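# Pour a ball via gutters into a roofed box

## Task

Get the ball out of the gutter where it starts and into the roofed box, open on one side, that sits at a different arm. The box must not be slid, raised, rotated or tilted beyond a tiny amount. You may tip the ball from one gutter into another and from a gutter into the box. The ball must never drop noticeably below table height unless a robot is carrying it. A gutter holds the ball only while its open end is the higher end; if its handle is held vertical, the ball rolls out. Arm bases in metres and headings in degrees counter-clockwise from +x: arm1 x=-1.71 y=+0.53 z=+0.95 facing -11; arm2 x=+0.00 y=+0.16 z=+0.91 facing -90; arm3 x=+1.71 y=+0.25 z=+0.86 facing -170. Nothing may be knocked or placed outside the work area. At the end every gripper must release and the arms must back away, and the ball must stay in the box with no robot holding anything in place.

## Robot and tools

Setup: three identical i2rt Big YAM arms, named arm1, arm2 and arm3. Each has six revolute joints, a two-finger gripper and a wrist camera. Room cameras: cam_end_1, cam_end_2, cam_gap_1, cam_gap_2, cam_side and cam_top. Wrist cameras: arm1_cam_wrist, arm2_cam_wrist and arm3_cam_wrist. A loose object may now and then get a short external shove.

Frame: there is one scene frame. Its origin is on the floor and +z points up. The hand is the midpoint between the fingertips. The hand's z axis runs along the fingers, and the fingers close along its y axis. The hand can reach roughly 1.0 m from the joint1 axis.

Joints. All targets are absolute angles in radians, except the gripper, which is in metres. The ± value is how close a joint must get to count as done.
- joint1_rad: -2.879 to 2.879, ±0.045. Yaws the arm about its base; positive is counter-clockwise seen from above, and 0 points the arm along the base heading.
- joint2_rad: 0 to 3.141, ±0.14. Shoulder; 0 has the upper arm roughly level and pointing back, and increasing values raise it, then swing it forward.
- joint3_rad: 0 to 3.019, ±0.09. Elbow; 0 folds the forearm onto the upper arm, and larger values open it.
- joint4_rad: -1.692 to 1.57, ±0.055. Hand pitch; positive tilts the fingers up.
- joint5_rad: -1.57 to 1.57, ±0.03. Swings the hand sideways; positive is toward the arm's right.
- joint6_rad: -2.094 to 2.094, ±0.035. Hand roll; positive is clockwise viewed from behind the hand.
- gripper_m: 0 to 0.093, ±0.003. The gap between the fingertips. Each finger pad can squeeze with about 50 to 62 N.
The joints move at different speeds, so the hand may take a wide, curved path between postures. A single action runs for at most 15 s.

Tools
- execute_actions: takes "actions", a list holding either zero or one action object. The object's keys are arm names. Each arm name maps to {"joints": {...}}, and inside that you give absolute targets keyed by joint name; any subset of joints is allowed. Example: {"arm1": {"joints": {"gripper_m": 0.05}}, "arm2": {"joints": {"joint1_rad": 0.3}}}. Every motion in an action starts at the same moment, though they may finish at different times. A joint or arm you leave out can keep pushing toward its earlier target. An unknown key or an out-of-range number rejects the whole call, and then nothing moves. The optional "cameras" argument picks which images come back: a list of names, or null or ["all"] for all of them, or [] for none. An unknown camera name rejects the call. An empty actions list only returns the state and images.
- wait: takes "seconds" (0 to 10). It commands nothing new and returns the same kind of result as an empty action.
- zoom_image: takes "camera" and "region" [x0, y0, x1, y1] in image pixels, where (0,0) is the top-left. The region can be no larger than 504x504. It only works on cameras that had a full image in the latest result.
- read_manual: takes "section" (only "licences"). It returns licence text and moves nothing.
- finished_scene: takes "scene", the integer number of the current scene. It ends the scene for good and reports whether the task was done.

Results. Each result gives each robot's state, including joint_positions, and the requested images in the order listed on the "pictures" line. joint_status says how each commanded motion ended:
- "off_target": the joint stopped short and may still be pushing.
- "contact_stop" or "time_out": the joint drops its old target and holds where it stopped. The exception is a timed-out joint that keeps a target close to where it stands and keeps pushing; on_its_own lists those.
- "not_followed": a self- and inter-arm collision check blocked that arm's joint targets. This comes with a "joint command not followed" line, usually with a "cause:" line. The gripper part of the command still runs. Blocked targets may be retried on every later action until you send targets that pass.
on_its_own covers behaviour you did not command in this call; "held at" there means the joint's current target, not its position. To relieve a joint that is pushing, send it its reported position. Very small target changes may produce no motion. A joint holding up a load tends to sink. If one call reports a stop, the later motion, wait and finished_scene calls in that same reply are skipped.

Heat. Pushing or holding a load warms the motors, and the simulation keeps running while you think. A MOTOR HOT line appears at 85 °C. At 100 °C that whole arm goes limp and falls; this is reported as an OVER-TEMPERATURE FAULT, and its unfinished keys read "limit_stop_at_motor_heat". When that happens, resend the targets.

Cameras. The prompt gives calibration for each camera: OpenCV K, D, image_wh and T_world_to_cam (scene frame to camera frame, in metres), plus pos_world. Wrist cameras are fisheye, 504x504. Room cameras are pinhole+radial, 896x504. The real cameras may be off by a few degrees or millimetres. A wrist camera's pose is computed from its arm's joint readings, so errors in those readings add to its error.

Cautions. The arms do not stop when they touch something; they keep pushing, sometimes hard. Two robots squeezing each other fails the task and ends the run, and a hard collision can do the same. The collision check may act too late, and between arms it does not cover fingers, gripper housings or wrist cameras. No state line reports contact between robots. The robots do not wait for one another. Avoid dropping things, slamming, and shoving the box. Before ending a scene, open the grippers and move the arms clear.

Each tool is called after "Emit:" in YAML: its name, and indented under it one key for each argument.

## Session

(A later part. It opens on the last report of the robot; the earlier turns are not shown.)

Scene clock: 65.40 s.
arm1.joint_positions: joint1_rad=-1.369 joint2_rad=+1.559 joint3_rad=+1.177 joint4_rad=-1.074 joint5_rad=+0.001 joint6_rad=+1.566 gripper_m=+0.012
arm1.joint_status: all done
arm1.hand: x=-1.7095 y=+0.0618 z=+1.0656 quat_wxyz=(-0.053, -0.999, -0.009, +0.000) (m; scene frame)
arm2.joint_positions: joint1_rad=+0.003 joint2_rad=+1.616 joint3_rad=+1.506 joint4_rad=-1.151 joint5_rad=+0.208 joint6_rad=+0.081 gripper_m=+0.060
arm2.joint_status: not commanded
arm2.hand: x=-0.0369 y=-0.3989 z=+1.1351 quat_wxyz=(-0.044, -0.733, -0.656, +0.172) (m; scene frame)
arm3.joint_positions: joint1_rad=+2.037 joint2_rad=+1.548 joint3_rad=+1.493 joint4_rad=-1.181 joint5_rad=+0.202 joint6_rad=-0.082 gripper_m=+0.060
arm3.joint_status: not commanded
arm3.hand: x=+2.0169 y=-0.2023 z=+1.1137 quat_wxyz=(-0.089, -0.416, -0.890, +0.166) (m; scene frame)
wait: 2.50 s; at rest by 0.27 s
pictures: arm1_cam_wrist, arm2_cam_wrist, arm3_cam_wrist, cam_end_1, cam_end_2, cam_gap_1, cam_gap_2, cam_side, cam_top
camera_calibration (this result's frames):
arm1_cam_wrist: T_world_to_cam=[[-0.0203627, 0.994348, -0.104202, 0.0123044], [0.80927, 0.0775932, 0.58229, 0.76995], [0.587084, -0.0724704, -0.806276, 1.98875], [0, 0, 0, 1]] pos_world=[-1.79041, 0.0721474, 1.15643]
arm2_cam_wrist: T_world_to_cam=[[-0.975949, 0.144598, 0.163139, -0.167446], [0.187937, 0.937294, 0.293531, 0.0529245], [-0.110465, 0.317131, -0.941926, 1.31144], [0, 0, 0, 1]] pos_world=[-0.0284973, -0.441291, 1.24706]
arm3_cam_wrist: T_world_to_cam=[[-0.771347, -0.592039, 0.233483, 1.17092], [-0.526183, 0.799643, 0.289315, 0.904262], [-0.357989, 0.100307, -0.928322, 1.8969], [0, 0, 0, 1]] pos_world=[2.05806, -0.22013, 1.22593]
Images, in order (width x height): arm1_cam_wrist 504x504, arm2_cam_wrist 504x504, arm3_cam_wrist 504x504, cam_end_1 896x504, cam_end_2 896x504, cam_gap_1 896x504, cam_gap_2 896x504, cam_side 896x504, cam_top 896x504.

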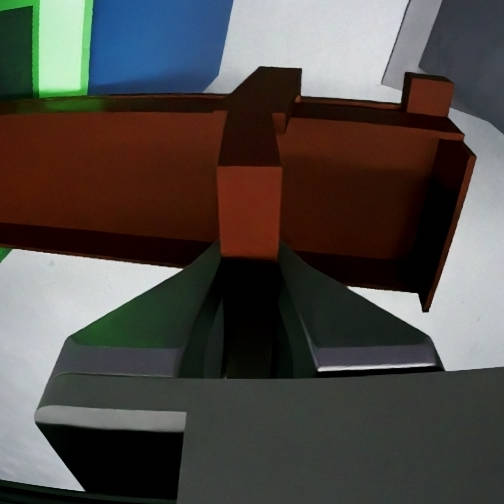

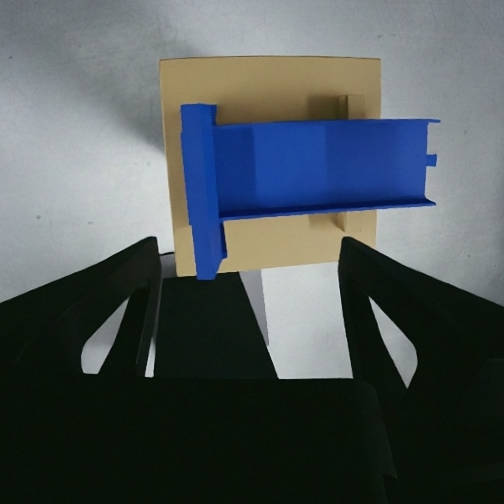

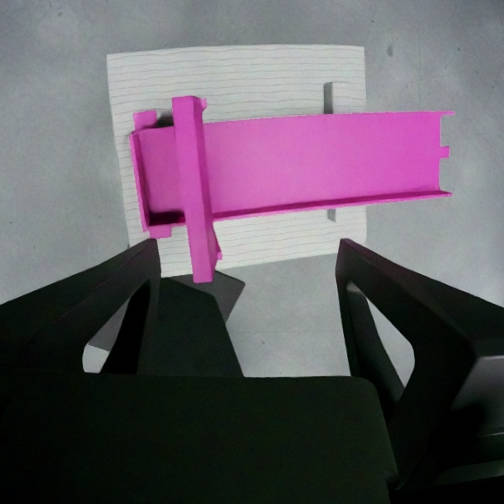

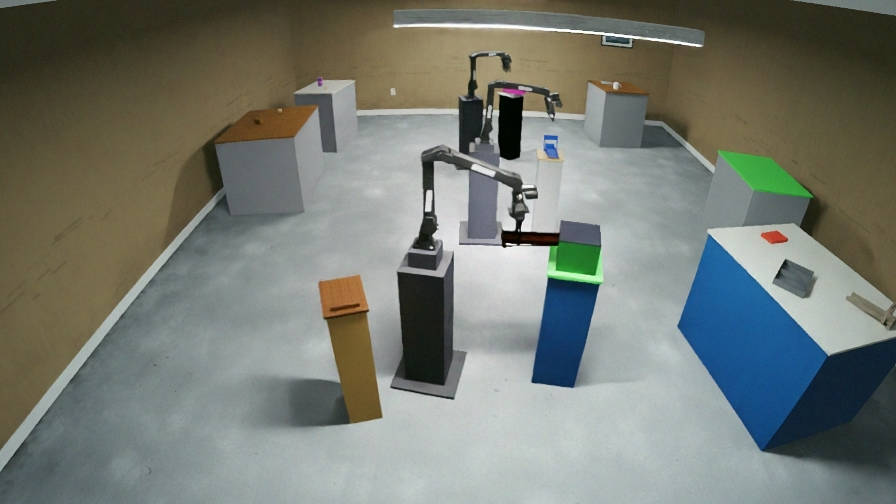

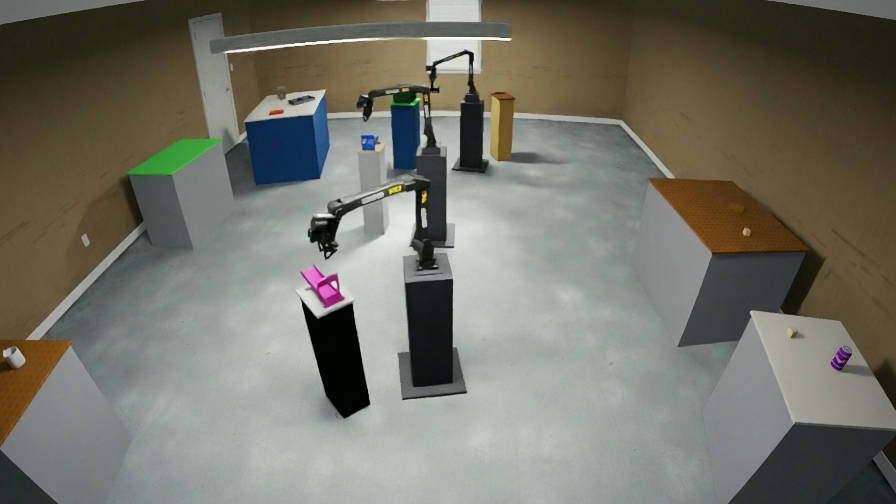

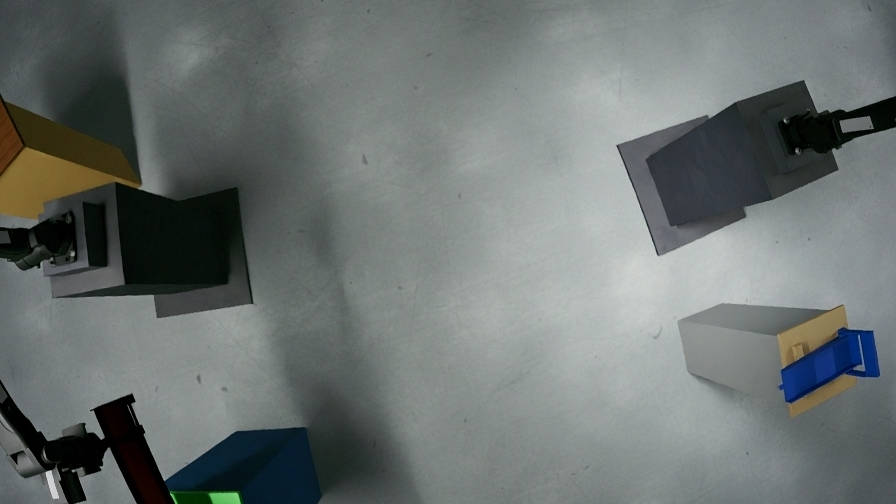

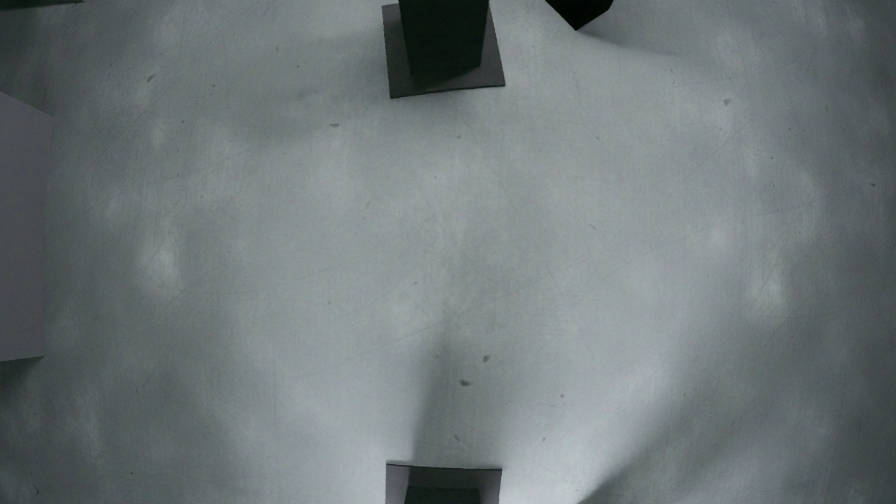

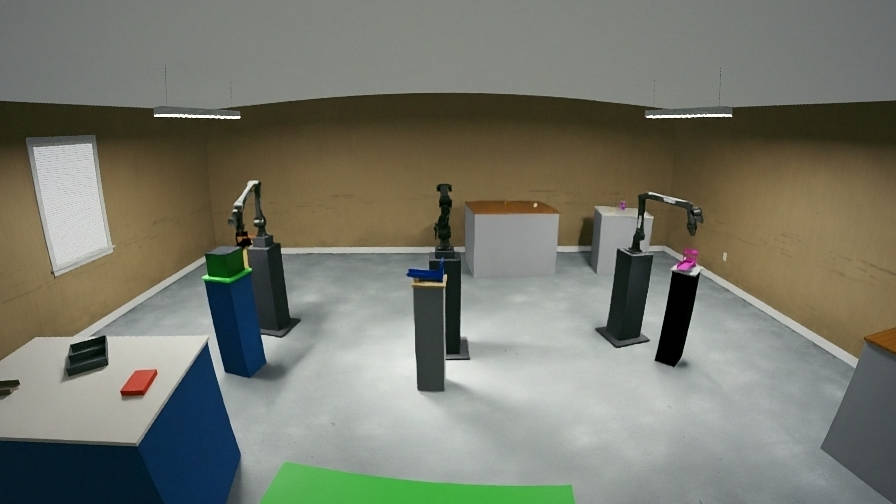

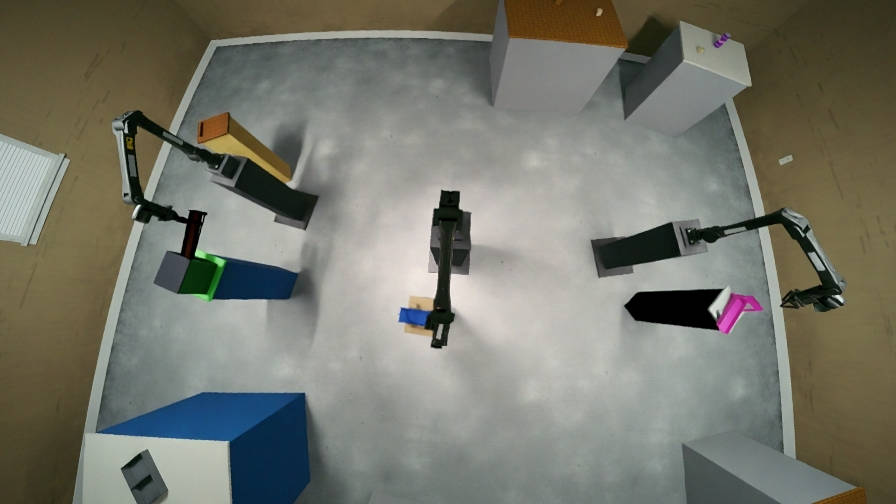

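The ball has rolled into the box. Withdrawing the gutter.

Emit:
execute_actions:
  actions:
    - {"arm1":{"joints":{"joint2_rad":1.445,"joint3_rad":1.105}}}
  cameras: []

Emit:
execute_actions:
  actions:
    - {"arm1":{"joints":{"joint2_rad":1.345,"joint3_rad":1.005}}}
  cameras: []

Emit:
execute_actions:
  actions:
    - {"arm1":{"joints":{"joint2_rad":1.22,"joint3_rad":0.89}}}
  cameras: ["cam_end_1"]

Emit:
zoom_image:
  camera: "cam_end_1"
  region: [460,180,630,300]

Scene clock: 66.90 s.
arm1.joint_positions: joint1_rad=-1.369 joint2_rad=+1.453 joint3_rad=+1.099 joint4_rad=-1.077 joint5_rad=+0.001 joint6_rad=+1.566 gripper_m=+0.012
arm1.joint_status: all done
arm1.hand: x=-1.7099 y=+0.0919 z=+1.0816 quat_wxyz=(-0.066, -0.998, -0.009, +0.000) (m; scene frame)
arm2.joint_positions: joint1_rad=+0.003 joint2_rad=+1.616 joint3_rad=+1.506 joint4_rad=-1.151 joint5_rad=+0.208 joint6_rad=+0.081 gripper_m=+0.060
arm2.joint_status: not commanded
arm2.hand: x=-0.0369 y=-0.3989 z=+1.1351 quat_wxyz=(-0.044, -0.733, -0.656, +0.172) (m; scene frame)
arm3.joint_positions: joint1_rad=+2.037 joint2_rad=+1.548 joint3_rad=+1.493 joint4_rad=-1.181 joint5_rad=+0.202 joint6_rad=-0.082 gripper_m=+0.060
arm3.joint_status: not commanded
arm3.hand: x=+2.0169 y=-0.2023 z=+1.1137 quat_wxyz=(-0.089, -0.416, -0.890, +0.166) (m; scene frame)
pictures: none
No camera images: the call's "cameras" was empty. Leave "cameras" out to get every camera's image.

Scene clock: 67.70 s.
arm1.joint_positions: joint1_rad=-1.369 joint2_rad=+1.361 joint3_rad=+0.990 joint4_rad=-1.080 joint5_rad=+0.001 joint6_rad=+1.566 gripper_m=+0.012
arm1.joint_status: all done
arm1.hand: x=-1.7105 y=+0.1348 z=+1.0752 quat_wxyz=(-0.056, -0.998, -0.009, +0.000) (m; scene frame)
arm2.joint_positions: joint1_rad=+0.003 joint2_rad=+1.616 joint3_rad=+1.506 joint4_rad=-1.151 joint5_rad=+0.208 joint6_rad=+0.081 gripper_m=+0.060
arm2.joint_status: not commanded
arm2.hand: x=-0.0369 y=-0.3989 z=+1.1351 quat_wxyz=(-0.044, -0.733, -0.656, +0.172) (m; scene frame)
arm3.joint_positions: joint1_rad=+2.037 joint2_rad=+1.548 joint3_rad=+1.493 joint4_rad=-1.181 joint5_rad=+0.202 joint6_rad=-0.082 gripper_m=+0.060
arm3.joint_status: not commanded
arm3.hand: x=+2.0169 y=-0.2023 z=+1.1137 quat_wxyz=(-0.089, -0.416, -0.890, +0.166) (m; scene frame)
pictures: none
No camera images: the call's "cameras" was empty. Leave "cameras" out to get every camera's image.

Scene clock: 68.73 s.
arm1.joint_positions: joint1_rad=-1.369 joint2_rad=+1.229 joint3_rad=+0.876 joint4_rad=-1.080 joint5_rad=+0.001 joint6_rad=+1.566 gripper_m=+0.012
arm1.joint_status: all done
arm1.hand: x=-1.7110 y=+0.1783 z=+1.0778 quat_wxyz=(-0.065, -0.998, -0.009, +0.000) (m; scene frame)
arm2.joint_positions: joint1_rad=+0.003 joint2_rad=+1.616 joint3_rad=+1.506 joint4_rad=-1.151 joint5_rad=+0.208 joint6_rad=+0.081 gripper_m=+0.060
arm2.joint_status: not commanded
arm2.hand: x=-0.0369 y=-0.3989 z=+1.1351 quat_wxyz=(-0.044, -0.733, -0.656, +0.172) (m; scene frame)
arm3.joint_positions: joint1_rad=+2.037 joint2_rad=+1.548 joint3_rad=+1.493 joint4_rad=-1.181 joint5_rad=+0.202 joint6_rad=-0.082 gripper_m=+0.060
arm3.joint_status: not commanded
arm3.hand: x=+2.0169 y=-0.2023 z=+1.1137 quat_wxyz=(-0.089, -0.416, -0.890, +0.166) (m; scene frame)
pictures: cam_end_1
Images, in order (width x height): cam_end_1 896x504.

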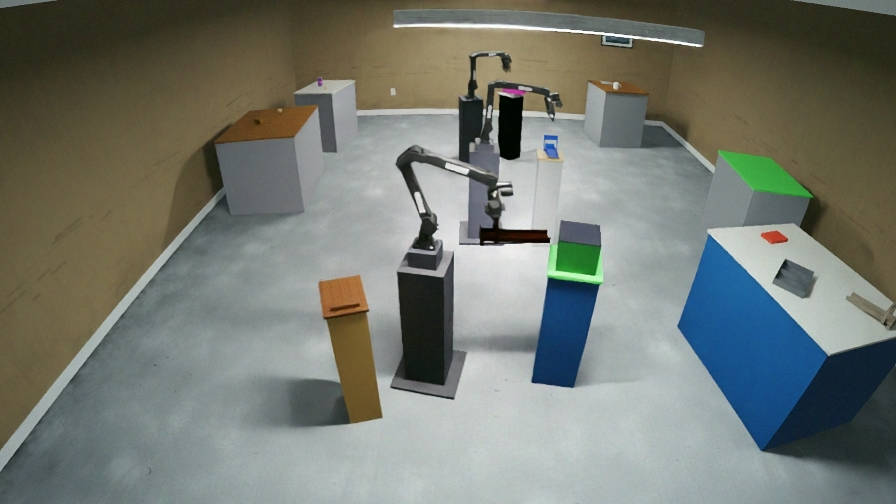

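Region (460, 180, 630, 300) of cam_end_1's 896x504 image, scaled by 2.965, with more detail than that image has; it fills the top 356 rows of this view, and the rest is white.

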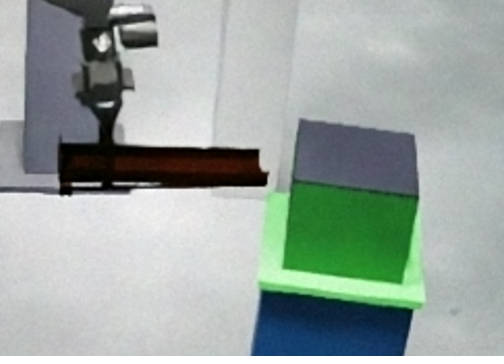

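Emit:
execute_actions:
  actions:
    - {"arm1":{"joints":{"joint1_rad":2.255,"joint6_rad":0.164,"joint5_rad":-0.2}}}
  cameras: []

Emit:
execute_actions:
  actions:
    - {"arm1":{"joints":{"joint2_rad":1.68,"joint3_rad":1.208,"joint4_rad":-0.87}}}
  cameras: ["cam_end_1","arm1_cam_wrist"]

Scene clock: 72.37 s.
arm1.joint_positions: joint1_rad=+2.254 joint2_rad=+1.229 joint3_rad=+0.876 joint4_rad=-1.080 joint5_rad=-0.197 joint6_rad=+0.169 gripper_m=+0.012
arm1.joint_status: all done
arm1.hand: x=-1.9106 y=+0.8223 z=+1.0861 quat_wxyz=(+0.055, +0.811, -0.573, -0.107) (m; scene frame)
arm2.joint_positions: joint1_rad=+0.003 joint2_rad=+1.616 joint3_rad=+1.506 joint4_rad=-1.151 joint5_rad=+0.208 joint6_rad=+0.081 gripper_m=+0.060
arm2.joint_status: not commanded
arm2.hand: x=-0.0369 y=-0.3989 z=+1.1351 quat_wxyz=(-0.044, -0.733, -0.656, +0.172) (m; scene frame)
arm3.joint_positions: joint1_rad=+2.037 joint2_rad=+1.548 joint3_rad=+1.493 joint4_rad=-1.181 joint5_rad=+0.202 joint6_rad=-0.082 gripper_m=+0.060
arm3.joint_status: not commanded
arm3.hand: x=+2.0169 y=-0.2023 z=+1.1137 quat_wxyz=(-0.089, -0.416, -0.890, +0.166) (m; scene frame)
pictures: none
No camera images: the call's "cameras" was empty. Leave "cameras" out to get every camera's image.

Scene clock: 73.73 s.
arm1.joint_positions: joint1_rad=+2.254 joint2_rad=+1.704 joint3_rad=+1.162 joint4_rad=-0.872 joint5_rad=-0.197 joint6_rad=+0.169 gripper_m=+0.012
arm1.joint_status: all done
arm1.hand: x=-1.9837 y=+0.9585 z=+1.0099 quat_wxyz=(+0.051, +0.811, -0.572, -0.116) (m; scene frame)
arm2.joint_positions: joint1_rad=+0.003 joint2_rad=+1.616 joint3_rad=+1.506 joint4_rad=-1.151 joint5_rad=+0.208 joint6_rad=+0.081 gripper_m=+0.060
arm2.joint_status: not commanded
arm2.hand: x=-0.0369 y=-0.3989 z=+1.1351 quat_wxyz=(-0.044, -0.733, -0.656, +0.172) (m; scene frame)
arm3.joint_positions: joint1_rad=+2.037 joint2_rad=+1.548 joint3_rad=+1.493 joint4_rad=-1.181 joint5_rad=+0.202 joint6_rad=-0.082 gripper_m=+0.060
arm3.joint_status: not commanded
arm3.hand: x=+2.0169 y=-0.2023 z=+1.1137 quat_wxyz=(-0.089, -0.416, -0.890, +0.166) (m; scene frame)
pictures: arm1_cam_wrist, cam_end_1
camera_calibration (this result's frames):
arm1_cam_wrist: T_world_to_cam=[[0.914906, 0.343486, -0.212047, 1.69728], [0.403581, -0.789149, 0.462997, 1.10117], [-0.0083038, -0.509177, -0.860622, 1.46219], [0, 0, 0, 1]] pos_world=[-1.98512, 1.03051, 1.10846]
Images, in order (width x height): arm1_cam_wrist 504x504, cam_end_1 896x504.

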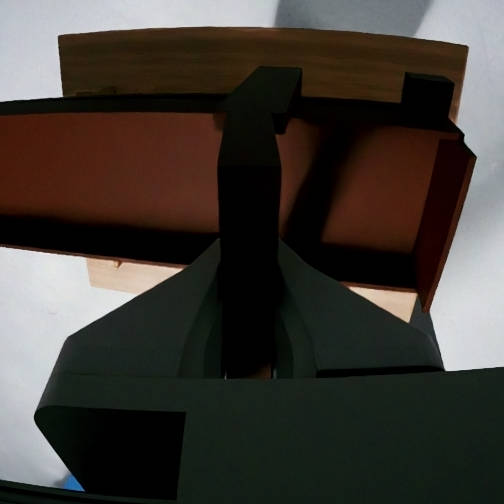

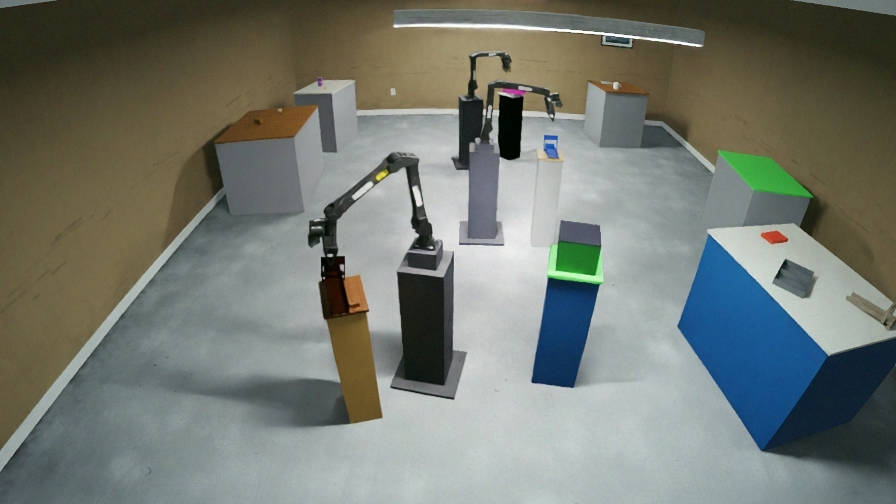

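Emit:
execute_actions:
  actions:
    - {"arm1":{"joints":{"joint2_rad":1.775,"joint4_rad":-0.915}}}
  cameras: ["cam_end_1"]

Emit:
zoom_image:
  camera: "cam_end_1"
  region: [280,220,420,340]

Scene clock: 76.17 s.
arm1.joint_positions: joint1_rad=+2.254 joint2_rad=+1.793 joint3_rad=+1.162 joint4_rad=-0.909 joint5_rad=-0.197 joint6_rad=+0.169 gripper_m=+0.012
arm1.joint_status: all done
arm1.hand: x=-1.9755 y=+0.9437 z=+0.9664 quat_wxyz=(+0.079, +0.810, -0.579, -0.059) (m; scene frame)
arm2.joint_positions: joint1_rad=+0.003 joint2_rad=+1.616 joint3_rad=+1.506 joint4_rad=-1.151 joint5_rad=+0.208 joint6_rad=+0.081 gripper_m=+0.060
arm2.joint_status: not commanded
arm2.hand: x=-0.0369 y=-0.3989 z=+1.1351 quat_wxyz=(-0.044, -0.733, -0.656, +0.172) (m; scene frame)
arm3.joint_positions: joint1_rad=+2.037 joint2_rad=+1.548 joint3_rad=+1.493 joint4_rad=-1.181 joint5_rad=+0.202 joint6_rad=-0.082 gripper_m=+0.060
arm3.joint_status: not commanded
arm3.hand: x=+2.0169 y=-0.2023 z=+1.1137 quat_wxyz=(-0.089, -0.416, -0.890, +0.166) (m; scene frame)
pictures: cam_end_1
Images, in order (width x height): cam_end_1 896x504.

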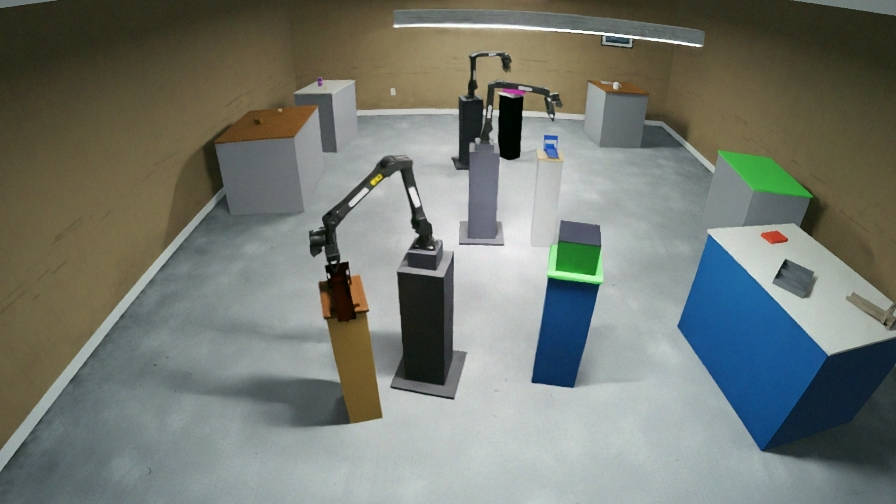

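Region (280, 220, 420, 340) of cam_end_1's 896x504 image, scaled by 3.600, with more detail than that image has; it fills the top 432 rows of this view, and the rest is white.

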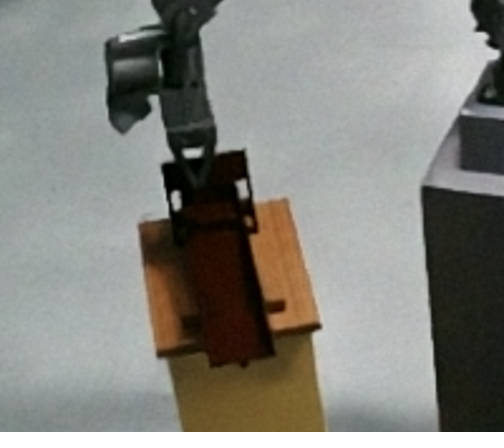

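Emit:
execute_actions:
  actions:
    - {"arm1":{"joints":{"gripper_m":0.06}}}
  cameras: []

Emit:
execute_actions:
  actions:
    - {"arm1":{"joints":{"joint2_rad":1.45}}}
  cameras: ["cam_end_1","arm1_cam_wrist","cam_top"]

Scene clock: 77.27 s.
arm1.joint_positions: joint1_rad=+2.254 joint2_rad=+1.792 joint3_rad=+1.162 joint4_rad=-0.909 joint5_rad=-0.197 joint6_rad=+0.169 gripper_m=+0.060
arm1.joint_status: all done
arm1.hand: x=-1.9756 y=+0.9439 z=+0.9671 quat_wxyz=(+0.078, +0.810, -0.579, -0.060) (m; scene frame)
arm2.joint_positions: joint1_rad=+0.003 joint2_rad=+1.616 joint3_rad=+1.506 joint4_rad=-1.151 joint5_rad=+0.208 joint6_rad=+0.081 gripper_m=+0.060
arm2.joint_status: not commanded
arm2.hand: x=-0.0369 y=-0.3989 z=+1.1351 quat_wxyz=(-0.044, -0.733, -0.656, +0.172) (m; scene frame)
arm3.joint_positions: joint1_rad=+2.037 joint2_rad=+1.548 joint3_rad=+1.493 joint4_rad=-1.181 joint5_rad=+0.202 joint6_rad=-0.082 gripper_m=+0.060
arm3.joint_status: not commanded
arm3.hand: x=+2.0169 y=-0.2023 z=+1.1137 quat_wxyz=(-0.089, -0.416, -0.890, +0.166) (m; scene frame)
pictures: none
No camera images: the call's "cameras" was empty. Leave "cameras" out to get every camera's image.

Scene clock: 78.57 s.
arm1.joint_positions: joint1_rad=+2.254 joint2_rad=+1.444 joint3_rad=+1.174 joint4_rad=-0.909 joint5_rad=-0.197 joint6_rad=+0.169 gripper_m=+0.060
arm1.joint_status: all done
arm1.hand: x=-1.9824 y=+0.9551 z=+1.1378 quat_wxyz=(-0.001, +0.804, -0.553, -0.218) (m; scene frame)
arm2.joint_positions: joint1_rad=+0.003 joint2_rad=+1.616 joint3_rad=+1.506 joint4_rad=-1.151 joint5_rad=+0.208 joint6_rad=+0.081 gripper_m=+0.060
arm2.joint_status: not commanded
arm2.hand: x=-0.0369 y=-0.3989 z=+1.1351 quat_wxyz=(-0.044, -0.733, -0.656, +0.172) (m; scene frame)
arm3.joint_positions: joint1_rad=+2.037 joint2_rad=+1.548 joint3_rad=+1.493 joint4_rad=-1.181 joint5_rad=+0.202 joint6_rad=-0.082 gripper_m=+0.060
arm3.joint_status: not commanded
arm3.hand: x=+2.0169 y=-0.2023 z=+1.1137 quat_wxyz=(-0.089, -0.416, -0.890, +0.166) (m; scene frame)
pictures: arm1_cam_wrist, cam_end_1, cam_top
camera_calibration (this result's frames):
arm1_cam_wrist: T_world_to_cam=[[0.889616, 0.39062, -0.236643, 1.65724], [0.443734, -0.861897, 0.245426, 1.43534], [-0.108093, -0.323341, -0.940088, 1.28565], [0, 0, 0, 1]] pos_world=[-1.97224, 1.00547, 1.24853]
Images, in order (width x height): arm1_cam_wrist 504x504, cam_end_1 896x504, cam_top 896x504.

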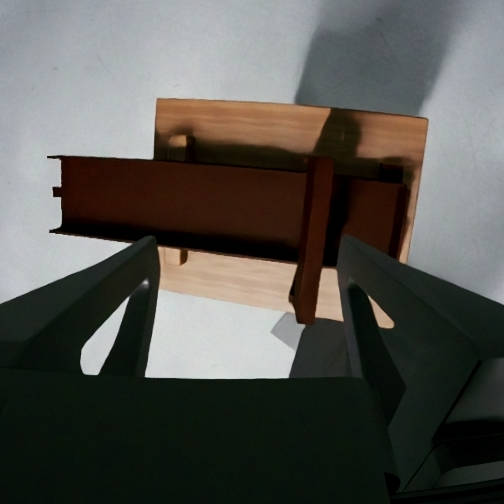

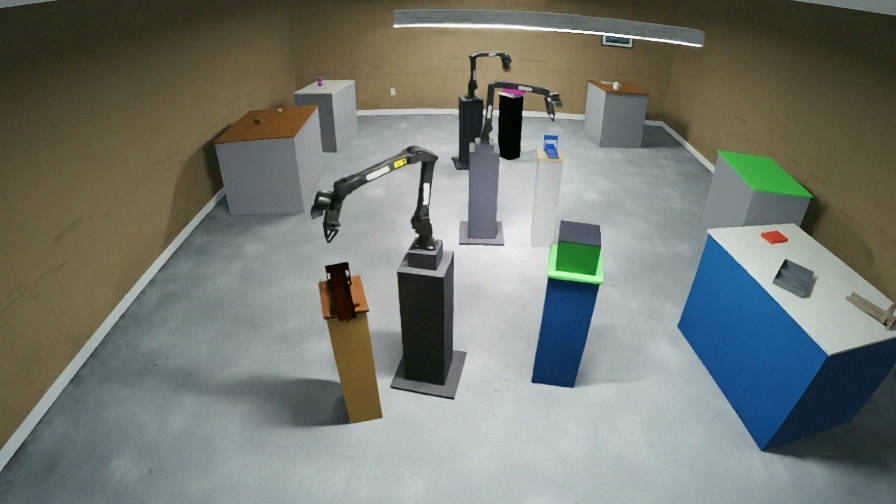

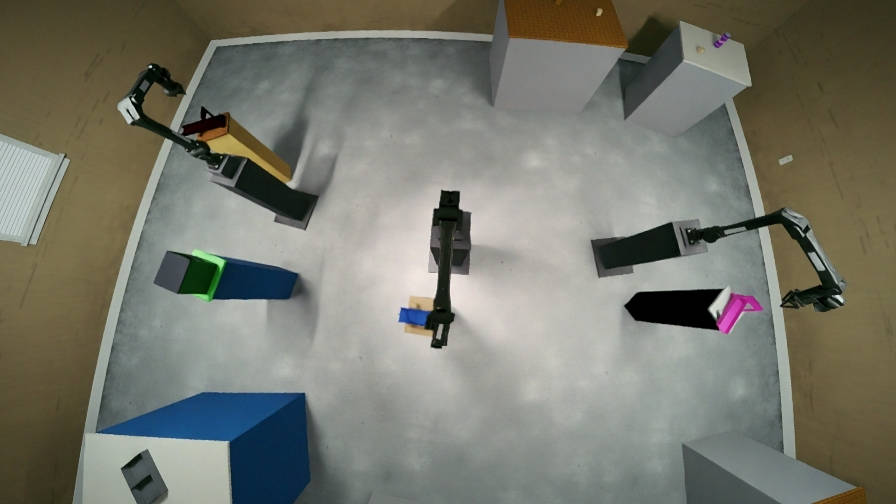

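Emit:
finished_scene:
  scene: 2

The scene is finished: the task was done.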